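## Task

Plate B38 protrudes from slot 4 of plate hotel H1 (four slots, slot 1 lowest, so slot 4 is the top one). Slide it in until it rests against the back stop and stays there with no help from the robot, then release it and pull the gripper away.

## Robot and tools

Robot: one six-joint arm with a two-finger parallel gripper. Joint lists run waist, shoulder, elbow, wrist pitch, wrist yaw, wrist roll (rad, rad/s), then the pad gap (m, m/s). Ranges in rad: waist -2.618 to 3.054, shoulder 0.000 to 3.142, elbow 0.000 to 3.142, wrist pitch -1.571 to 1.571, wrist yaw -1.571 to 1.571, wrist roll -2.094 to 2.094. The elbow cannot quite straighten. The base may be tilted relative to the table, and the mount under it counts as arm for the clearance check.

Frame: all poses use the scene frame. Origin sits on the tabletop beneath the arm base, +z is up, and +y is to your left when facing along +x. Distances are metres; orientation is a quaternion written w first (qw, qx, qy, qz). The gripper's fingers extend along its own +z and close along its own y. end_effector_position is the midpoint between the pads, roughly 1 cm short of the fingertips. The printed hand position can be off, more so when the arm reaches far.

A row is 8 numbers: x, y, z, qw, qx, qy, qz, opening. The first seven are an absolute target pose (not an offset) in the scene frame. opening runs from -1 (closed) to +1 (fully open, 0.094 m). Repeat the intended quaternion in every row rather than copying a possibly drifted one from a result.

execute_actions: argument actions is a list holding zero or one item, plus optional pictures (boolean). Empty list: no command, returns the current state with images. Action item: rows, a list of 1 to 15 rows, and steps, 1 to 15 (default 15, each 1/30 s, minimum 8 for an action); one row per step, the final row repeated if rows run out. Wait item: only steps, up to 300, counted from the previous result so your reply time is included. A target more than 0.6 m from the last reported position along any gripper axis is refused and nothing is sent. Images come only with an empty list or pictures true.

move: target is one row (absolute pose plus opening); speed is the path's top speed in m/s, 0.002 to 0.5, default 0.25, with rotation capped at twice that in rad/s. The gripper follows a straight line from its current pose; the path lasts 0.5 to 10 s and stops short if it would need longer. It turns the short way. It ignores obstacles, lags, can wander and can exceed speed near full reach. The opening is applied at the start. Result adds a move: line: done (resting near target), off_target, moving, held (last step blocked) or fault, plus limits (paced = the sent pose was clipped; held = some steps were blocked, after which the arm may surge) and the distance from target. Images are included.

wait: seconds, 0 to 10; the robot gets nothing new. zoom_image: camera (cam_high 504x504, cam_low 504x504, cam_wrist 616x616) and region [x0, y0, x1, y1] in pixels from the top-left, at most 504 by 504. finished_scene: scene (1 or 2); it ends the scene for good and reports success, so call it only after the plate is home and the gripper has backed off.

Control behaviour: each step the commanded pose is limited to 70 mm and 16 degrees from the measured pose, and position wins over orientation when both cannot be met. Joint friction can leave the hand up to about 31 mm from the command, so very small commands may not move it. Each action's result is captured 8 steps before its end; those steps run while you think, and afterwards the arm drifts only toward the last clipped pose, so check the reported pose and send the remainder. Hand target appears only when nothing is pending. HELD marks steps partly blocked; pose unreachable means the clearance check altered or blocked the command; FAULT lines report stops.

Gripper readings: grip_measured is on the opening scale and may be offset by about 1 mm. To hold something, command roughly 0.03 below grip_measured. Pad force tops out near 50 to 62 N.

Heat: holding loads warms motors; MOTOR HOT from 75 °C, a 10 s stop at 90 °C, and at 100 °C the arm goes limp and falls. Avoid long static pressing.

Torques: reported per joint in arm order; they include offsets, scaling and noise and are nonzero even in free air.

Caution: contact force grows with speed and with how far past the contact the target lies. Approach the plate edge slowly, push along the slot direction at low speed with a target only slightly beyond the back stop, then retract. Do not slam, shove hard, or knock anything off the table; stray nudges to loose items may occur. The plate must stay seated after release.

Each tool is called as name(argument=value, ...) on one line, values as JSON.

## Session

execute_actions(actions=[])

Scene clock: 0.00 s of 7200.00 s.
end_effector_position=(+0.2187, +0.4623, +0.2934) grip_measured=+1.000 end_effector_quat_wxyz=(+0.624, -0.589, +0.312, -0.407)
Joint positions: [ 1.258  1.179  0.643  1.213  0.835 -1.453  0.094]
Joint velocities: [-0.012  0.002  0.007  0.022 -0.022  0.051  0.   ]
Joint torques (N m, as the arm reports them, + toward a larger angle): no reading
Hand target: +0.219, +0.462, +0.293; +0.624, -0.589, +0.312, -0.407

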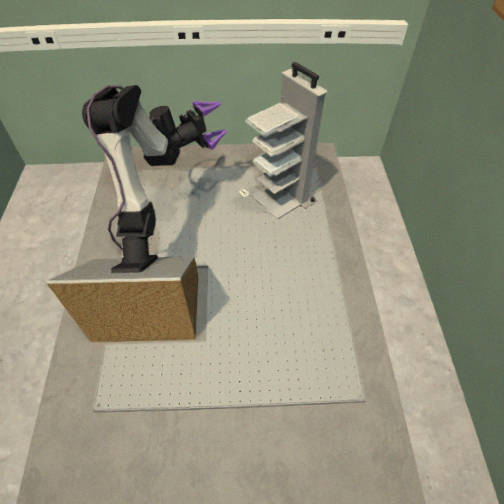

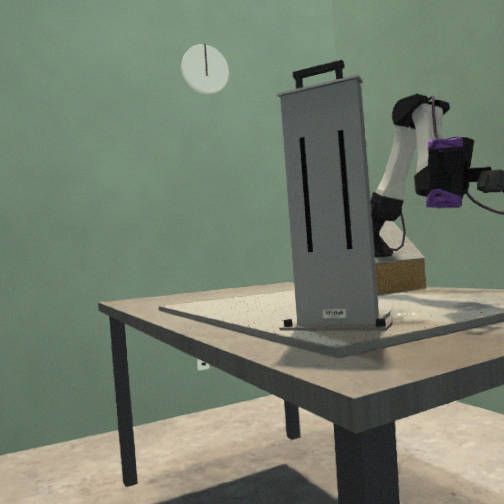

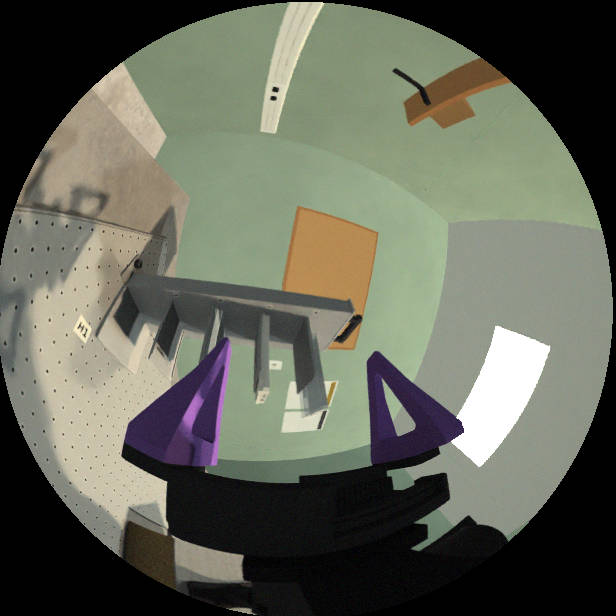

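zoom_image(camera="cam_high", region=[140, 50, 360, 240])

zoom_image(camera="cam_wrist", region=[60, 220, 400, 460])

Region (140, 50, 360, 240) of cam_high's 504x504 image, scaled by 2.291, with more detail than that image has; it fills the top 435 rows of this view, and the rest is white.

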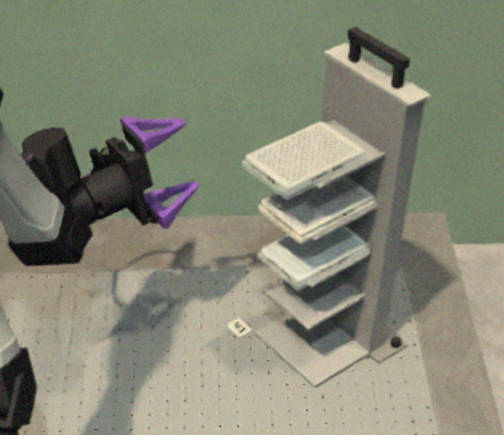

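Region (60, 220, 400, 460) of cam_wrist's 616x616 image, scaled by 1.482, with more detail than that image has; it fills the top 356 rows of this view, and the rest is white.

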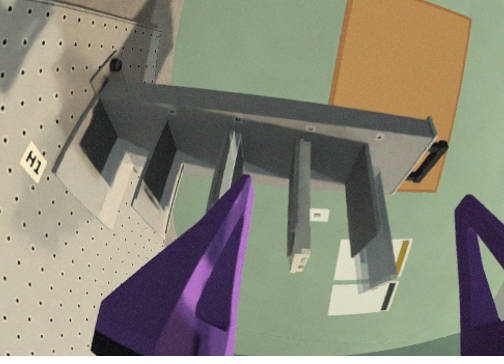

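move(target=[0.18,0.32,0.36,0.674,-0.213,0.674,0.213,0.0])

Scene clock: 5.10 s of 7200.00 s.
end_effector_position=(+0.1806, +0.3255, +0.3619) grip_measured=+0.002 end_effector_quat_wxyz=(+0.673, -0.213, +0.676, +0.213)
Joint positions: [0.753 0.127 0.326 0.231 0.257 0.566 0.047]
Joint velocities: [-0.007 -0.007  0.007  0.037 -0.051 -0.037 -0.001]
Joint torques (N m, as the arm reports them, + toward a larger angle): [-0.68 -1.46  6.54  2.13  0.4   0.11]
Hand target: +0.181, +0.321, +0.360; +0.674, -0.211, +0.675, +0.213
Off the commanded pose: 0.006 m, 0 deg.
Kept back: nothing.
move: done

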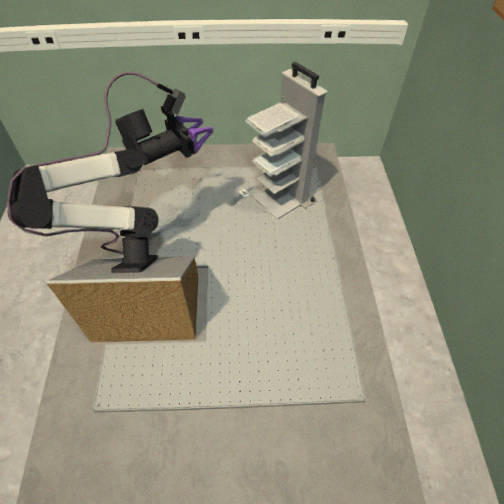

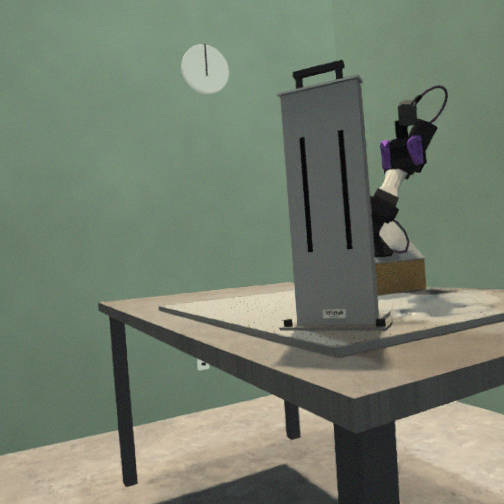

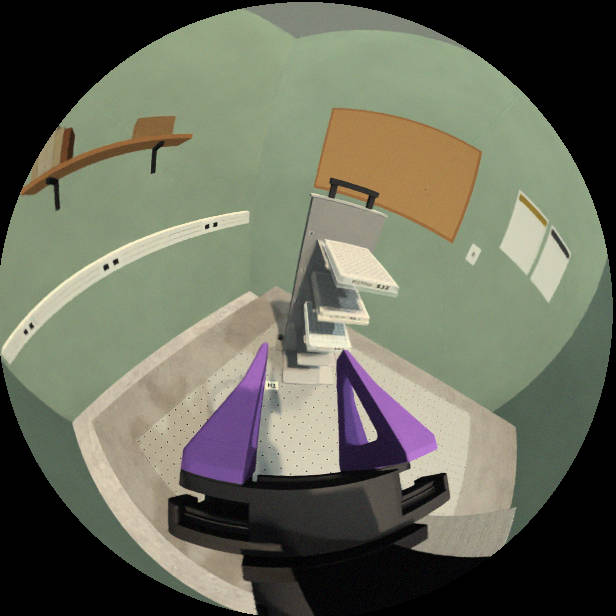

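move(target=[0.275,0.255,0.355,0.653,-0.271,0.653,0.271,0.0])

zoom_image(camera="cam_high", region=[180, 60, 340, 200])

Scene clock: 7.17 s of 7200.00 s.
end_effector_position=(+0.2720, +0.2604, +0.3599) grip_measured=+0.002 end_effector_quat_wxyz=(+0.653, -0.261, +0.664, +0.254)
Joint positions: [-0.147  1.072  0.136  1.561 -0.645  1.029  0.047]
Joint velocities: [ 0.002  0.012 -0.007 -0.051  0.051  0.007  0.001]
Joint torques (N m, as the arm reports them, + toward a larger angle): [-3.56  0.84  3.78  1.14  0.62  0.11]
Hand target: +0.272, +0.254, +0.357; +0.654, -0.253, +0.667, +0.252
Off the commanded pose: 0.008 m, 3 deg.
joint sent to its limit — the command would take joint 4 (wrist pitch) past its upper limit, so that joint was sent only as far as its limit.
Kept back: nothing.
move: off_target; limits=paced

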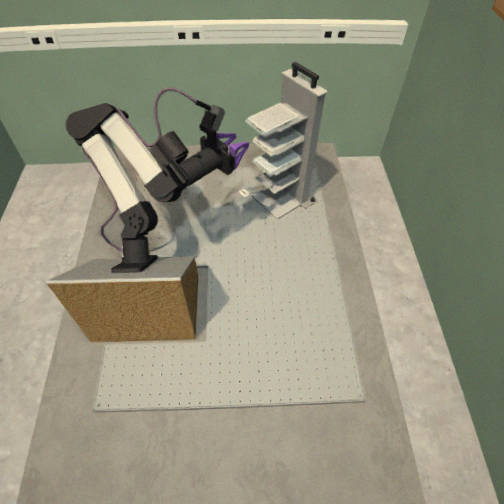

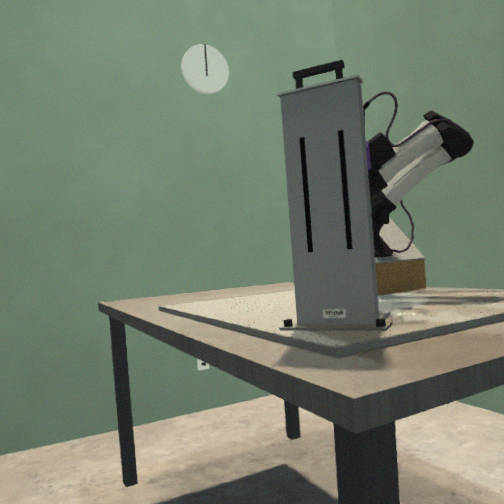

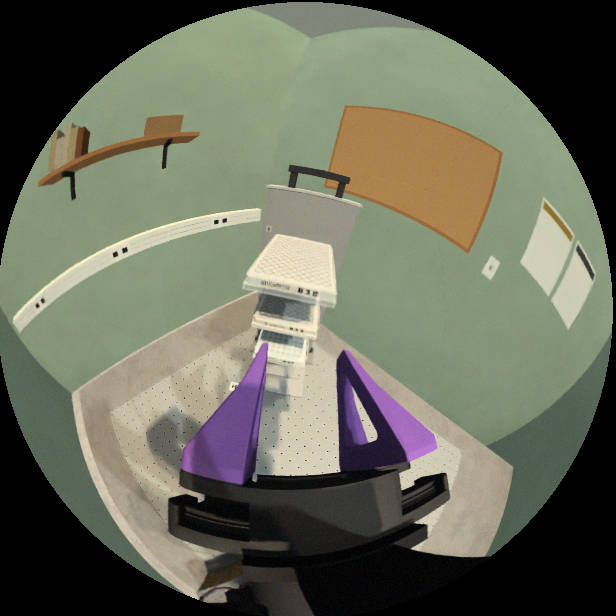

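Region (180, 60, 340, 200) of cam_high's 504x504 image, scaled by 3.150, with more detail than that image has; it fills the top 441 rows of this view, and the rest is white.

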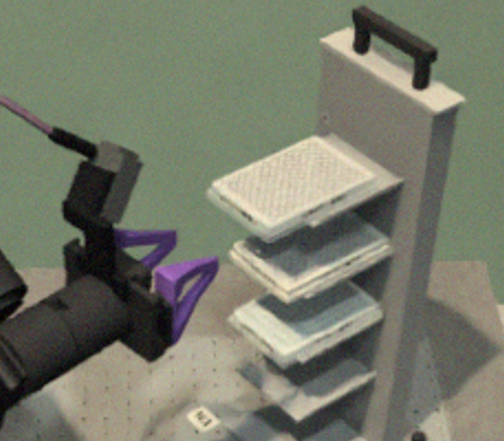

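move(target=[0.292,0.303,0.355,0.674,-0.213,0.674,0.213,-0.4], speed=0.1)

zoom_image(camera="cam_high", region=[180, 60, 340, 200])

Scene clock: 9.23 s of 7200.00 s.
end_effector_position=(+0.2964, +0.2886, +0.3413) grip_measured=-0.398 end_effector_quat_wxyz=(+0.664, -0.202, +0.690, +0.204)
Joint positions: [ 0.164  0.88   0.26   1.01  -0.284  0.81   0.028]
Joint velocities: [ 0.007 -0.002  0.012  0.051 -0.022  0.037  0.   ]
Joint torques (N m, as the arm reports them, + toward a larger angle): [-1.07 -2.28  8.61  1.61  0.71 -0.04]
Hand target: +0.293, +0.302, +0.354; +0.674, -0.214, +0.675, +0.212
Off the commanded pose: 0.020 m, 3 deg.
Kept back: nothing.
move: off_target

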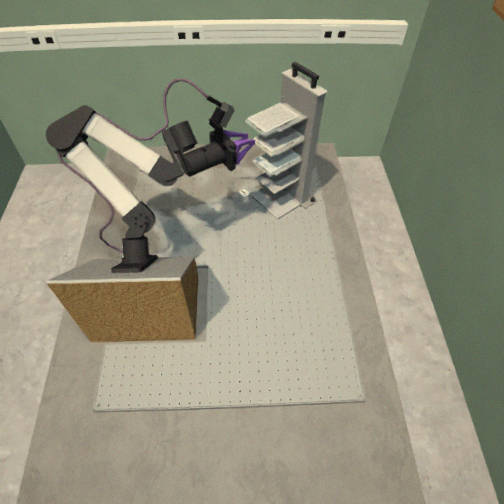

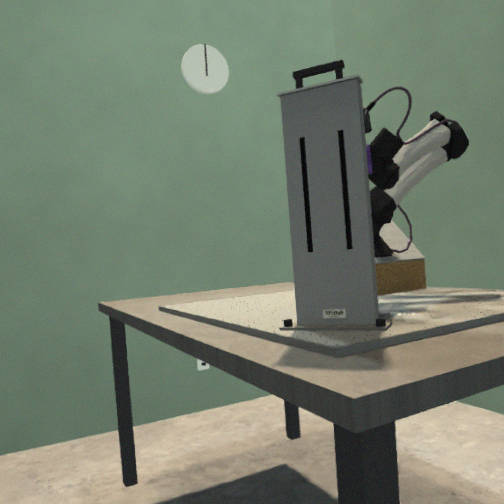

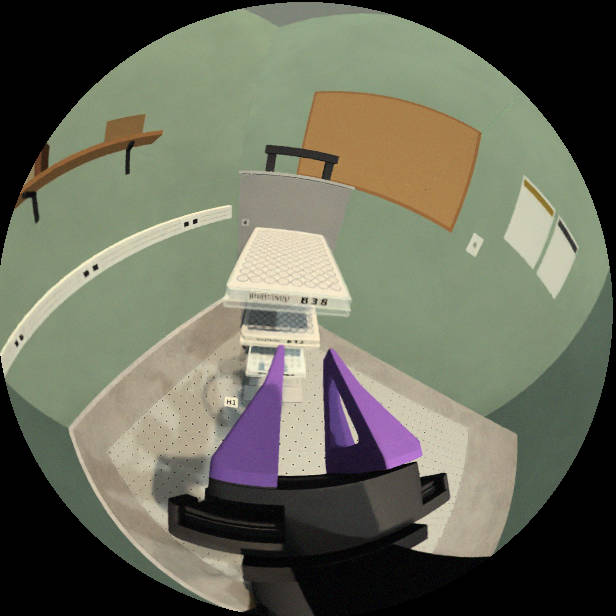

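Region (180, 60, 340, 200) of cam_high's 504x504 image, scaled by 3.150, with more detail than that image has; it fills the top 441 rows of this view, and the rest is white.

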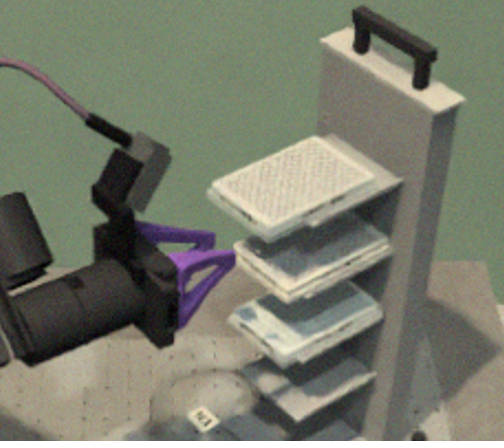

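move(target=[0.295,0.322,0.374,0.674,-0.213,0.674,0.213,-0.4], speed=0.04)

zoom_image(camera="cam_high", region=[200, 70, 320, 170])

Scene clock: 10.97 s of 7200.00 s.
end_effector_position=(+0.3002, +0.3089, +0.3617) grip_measured=-0.398 end_effector_quat_wxyz=(+0.666, -0.203, +0.688, +0.204)
Joint positions: [ 0.164  0.848  0.364  0.879 -0.28   0.809  0.028]
Joint velocities: [-0.002  0.007  0.002 -0.095 -0.007 -0.051 -0.001]
Joint torques (N m, as the arm reports them, + toward a larger angle): [-1.07 -2.08  8.82  1.55  0.65  0.01]
Hand target: +0.295, +0.322, +0.374; +0.674, -0.213, +0.674, +0.213
Off the commanded pose: 0.019 m, 2 deg.
Kept back: nothing.
move: off_target

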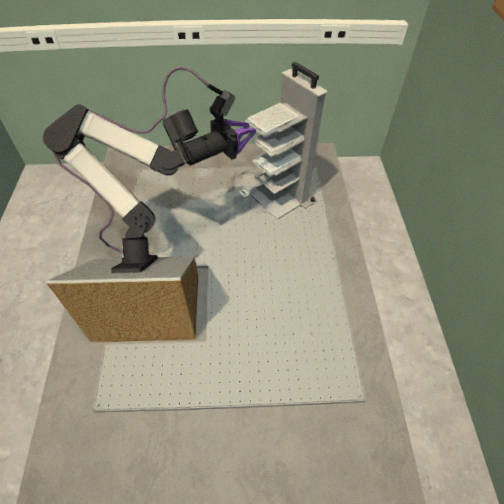

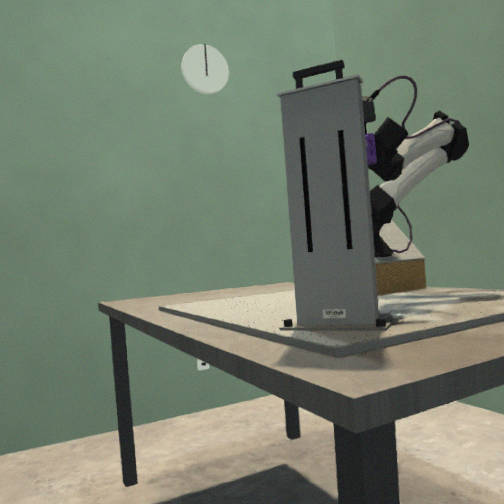

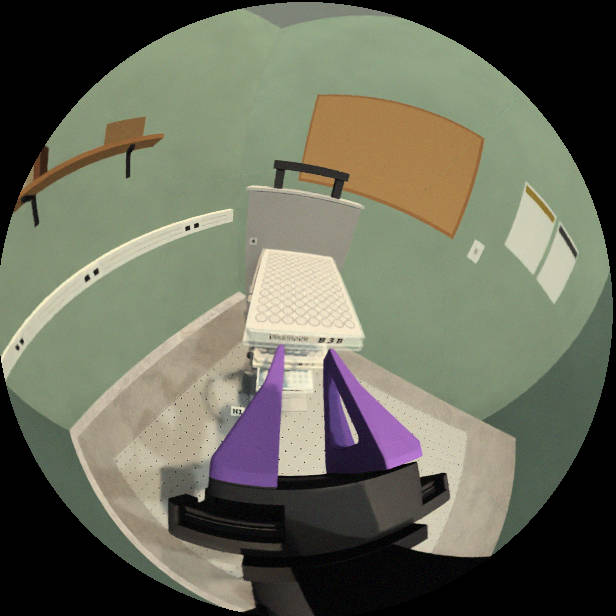

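Region (200, 70, 320, 170) of cam_high's 504x504 image, scaled by 4.200, with more detail than that image has.

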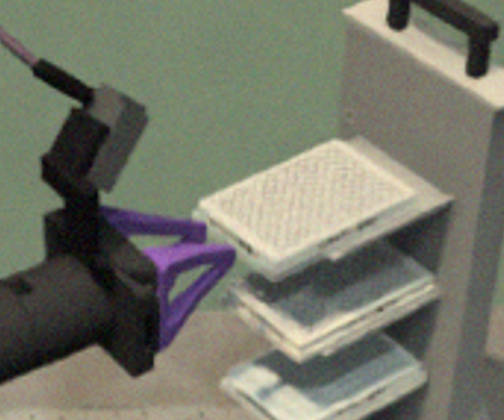

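move(target=[0.312,0.335,0.371,0.674,-0.213,0.674,0.213,-0.4], speed=0.02)

zoom_image(camera="cam_high", region=[200, 70, 320, 170])

Scene clock: 13.60 s of 7200.00 s.
end_effector_position=(+0.3112, +0.3230, +0.3610) grip_measured=-0.398 end_effector_quat_wxyz=(+0.666, -0.204, +0.688, +0.205)
Joint positions: [ 0.212  0.913  0.423  0.881 -0.239  0.791  0.028]
Joint velocities: [-0.007 -0.002 -0.007 -0.022  0.081 -0.022  0.   ]
Joint torques (N m, as the arm reports them, + toward a larger angle): [-1.45 -0.53  9.03  1.94  0.67  0.01]
Hand target: +0.312, +0.335, +0.371; +0.674, -0.213, +0.674, +0.213
Off the commanded pose: 0.016 m, 2 deg.
Kept back: nothing.
move: off_target

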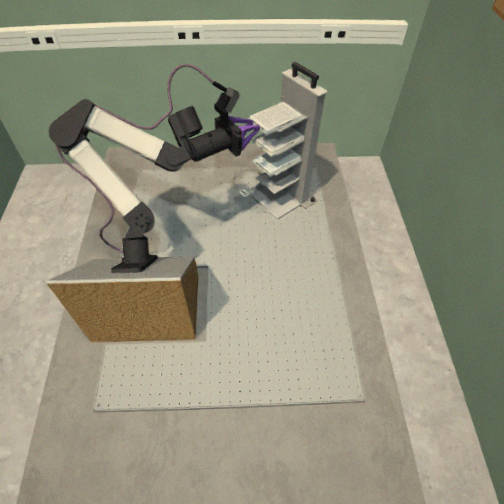

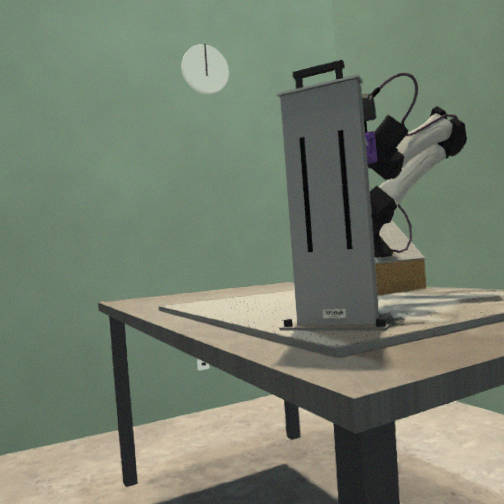

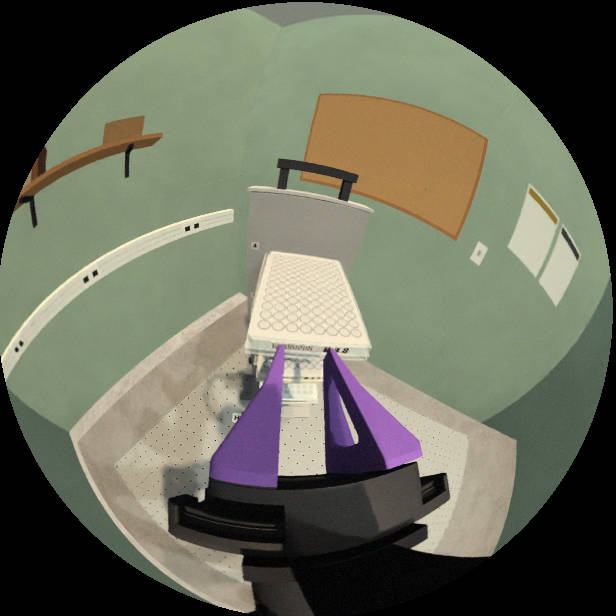

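Region (200, 70, 320, 170) of cam_high's 504x504 image, scaled by 4.200, with more detail than that image has.

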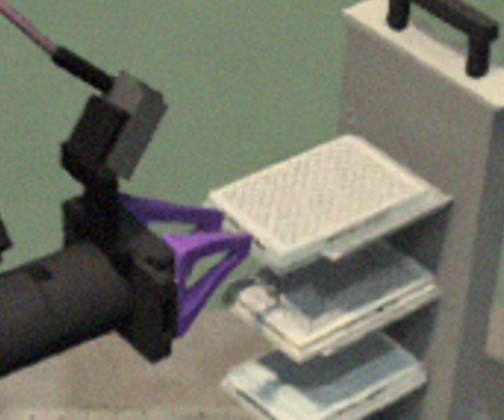

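Pushing; about 1.5–2 cm left.

move(target=[0.332,0.347,0.372,0.674,-0.213,0.674,0.213,-0.4], speed=0.015)

zoom_image(camera="cam_high", region=[200, 70, 320, 170])

Scene clock: 16.30 s of 7200.00 s.
end_effector_position=(+0.3290, +0.3276, +0.3599) grip_measured=-0.398 end_effector_quat_wxyz=(+0.667, -0.199, +0.690, +0.200)
Joint positions: [ 0.223  1.     0.477  0.901 -0.217  0.784  0.028]
Joint velocities: [ 0.002  0.002 -0.002 -0.007 -0.037  0.022  0.001]
Joint torques (N m, as the arm reports them, + toward a larger angle): [-1.46 -0.31 10.72  1.97  0.6  -0.04]
Hand target: +0.331, +0.346, +0.372; +0.674, -0.213, +0.674, +0.213
Off the commanded pose: 0.023 m, 3 deg.
Kept back: nothing.
move: off_target

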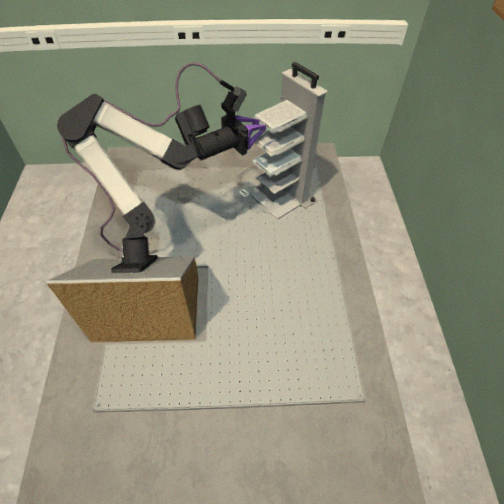

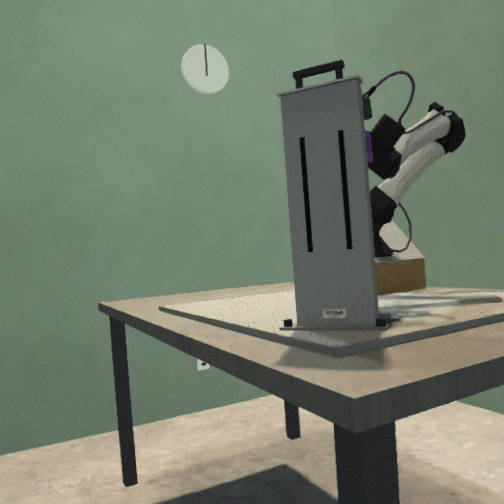

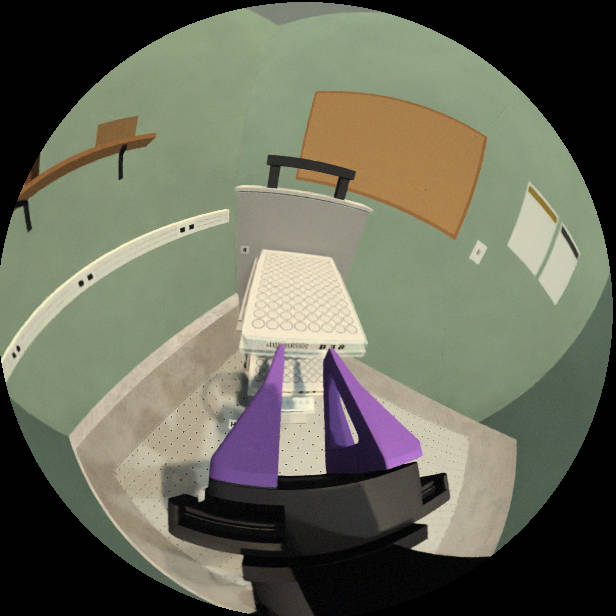

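Region (200, 70, 320, 170) of cam_high's 504x504 image, scaled by 4.200, with more detail than that image has.

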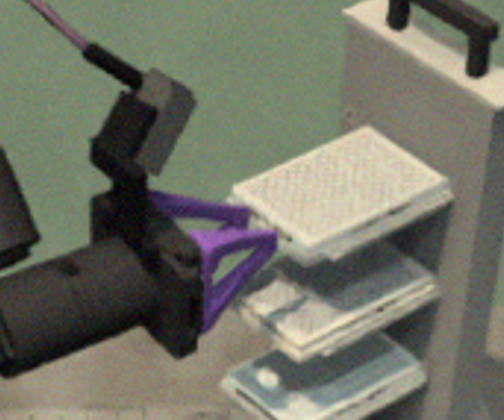

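move(target=[0.275,0.31,0.372,0.674,-0.213,0.674,0.213,-0.4], speed=0.08)

zoom_image(camera="cam_wrist", region=[220, 200, 400, 380])

zoom_image(camera="cam_high", region=[240, 80, 320, 160])

Scene clock: 17.80 s of 7200.00 s.
end_effector_position=(+0.2765, +0.3183, +0.3751) grip_measured=-0.398 end_effector_quat_wxyz=(+0.674, -0.219, +0.671, +0.217)
Joint positions: [ 0.163  0.721  0.351  0.82  -0.288  0.81   0.028]
Joint velocities: [ 0.002  0.022 -0.012 -0.022 -0.095  0.022  0.   ]
Joint torques (N m, as the arm reports them, + toward a larger angle): [-2.7  -1.61  4.49  1.5   0.53  0.12]
Hand target: +0.275, +0.311, +0.372; +0.674, -0.213, +0.674, +0.213
Off the commanded pose: 0.009 m, 1 deg.
Kept back: nothing.
move: done

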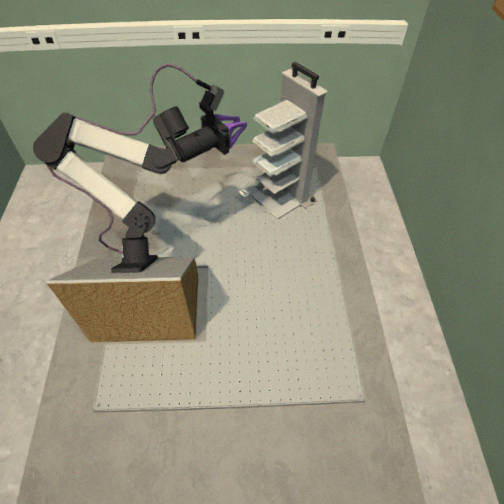

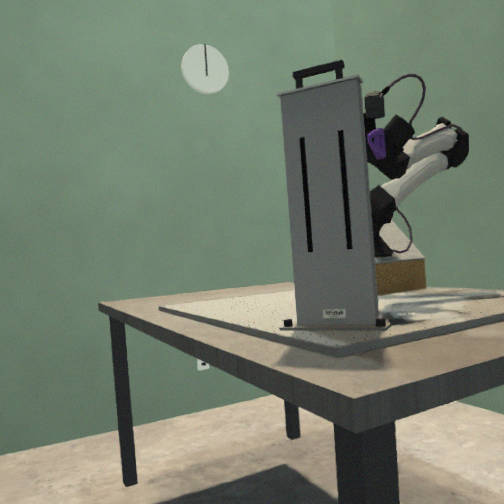

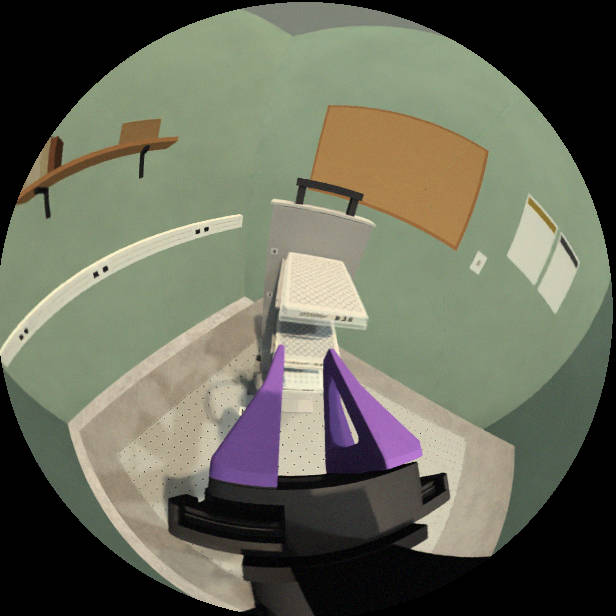

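Region (220, 200, 400, 380) of cam_wrist's 616x616 image, scaled by 2.800, with more detail than that image has.

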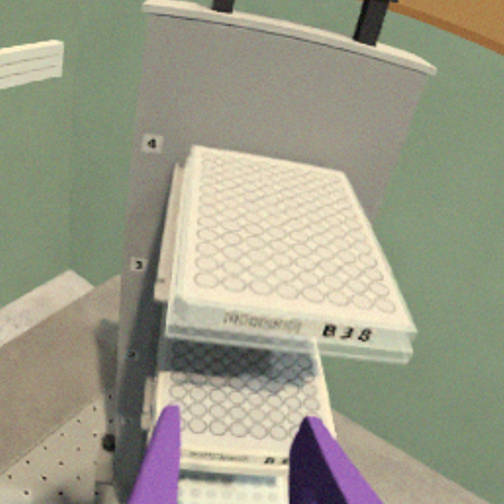

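Region (240, 80, 320, 160) of cam_high's 504x504 image, scaled by 6.300, with more detail than that image has.

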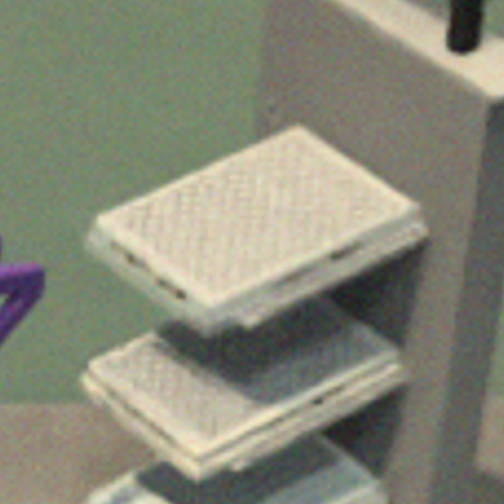

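Seated.

move(target=[0.22,0.30,0.372,0.674,-0.213,0.674,0.213,-0.4], speed=0.15)

finished_scene(scene=1)

Scene clock: 19.20 s of 7200.00 s.
end_effector_position=(+0.2210, +0.3056, +0.3744) grip_measured=-0.398 end_effector_quat_wxyz=(+0.673, -0.217, +0.674, +0.215)
Joint positions: [ 0.163  0.308  0.282  0.467 -0.288  0.81   0.028]
Joint velocities: [-0.002 -0.007 -0.012  0.051 -0.022  0.051 -0.   ]
Joint torques (N m, as the arm reports them, + toward a larger angle): [-0.18 -0.19  5.13  1.61  0.62  0.06]
Hand target: +0.221, +0.301, +0.372; +0.674, -0.213, +0.674, +0.213
Off the commanded pose: 0.006 m, 1 deg.
Kept back: nothing.
move: done

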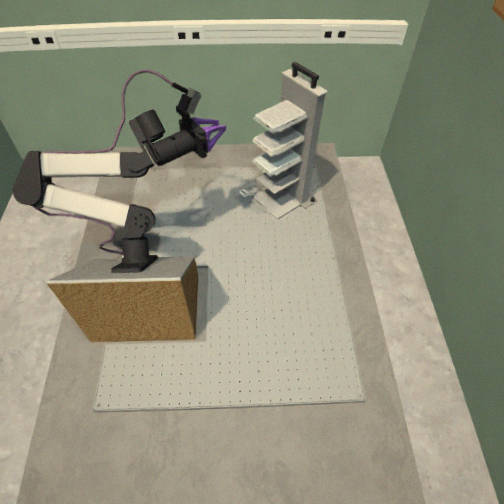

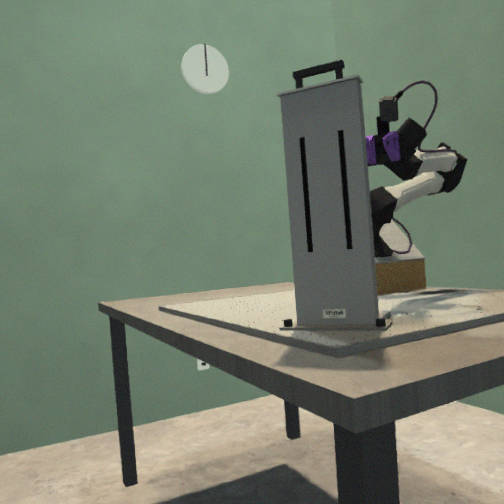

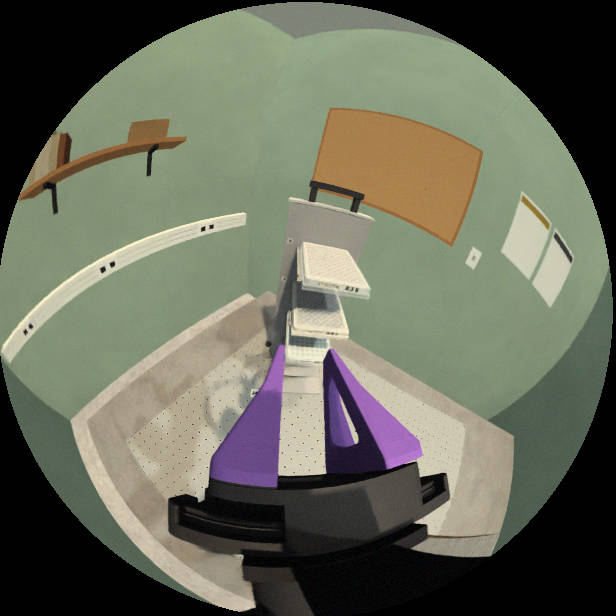

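The scene is finished: the task was done.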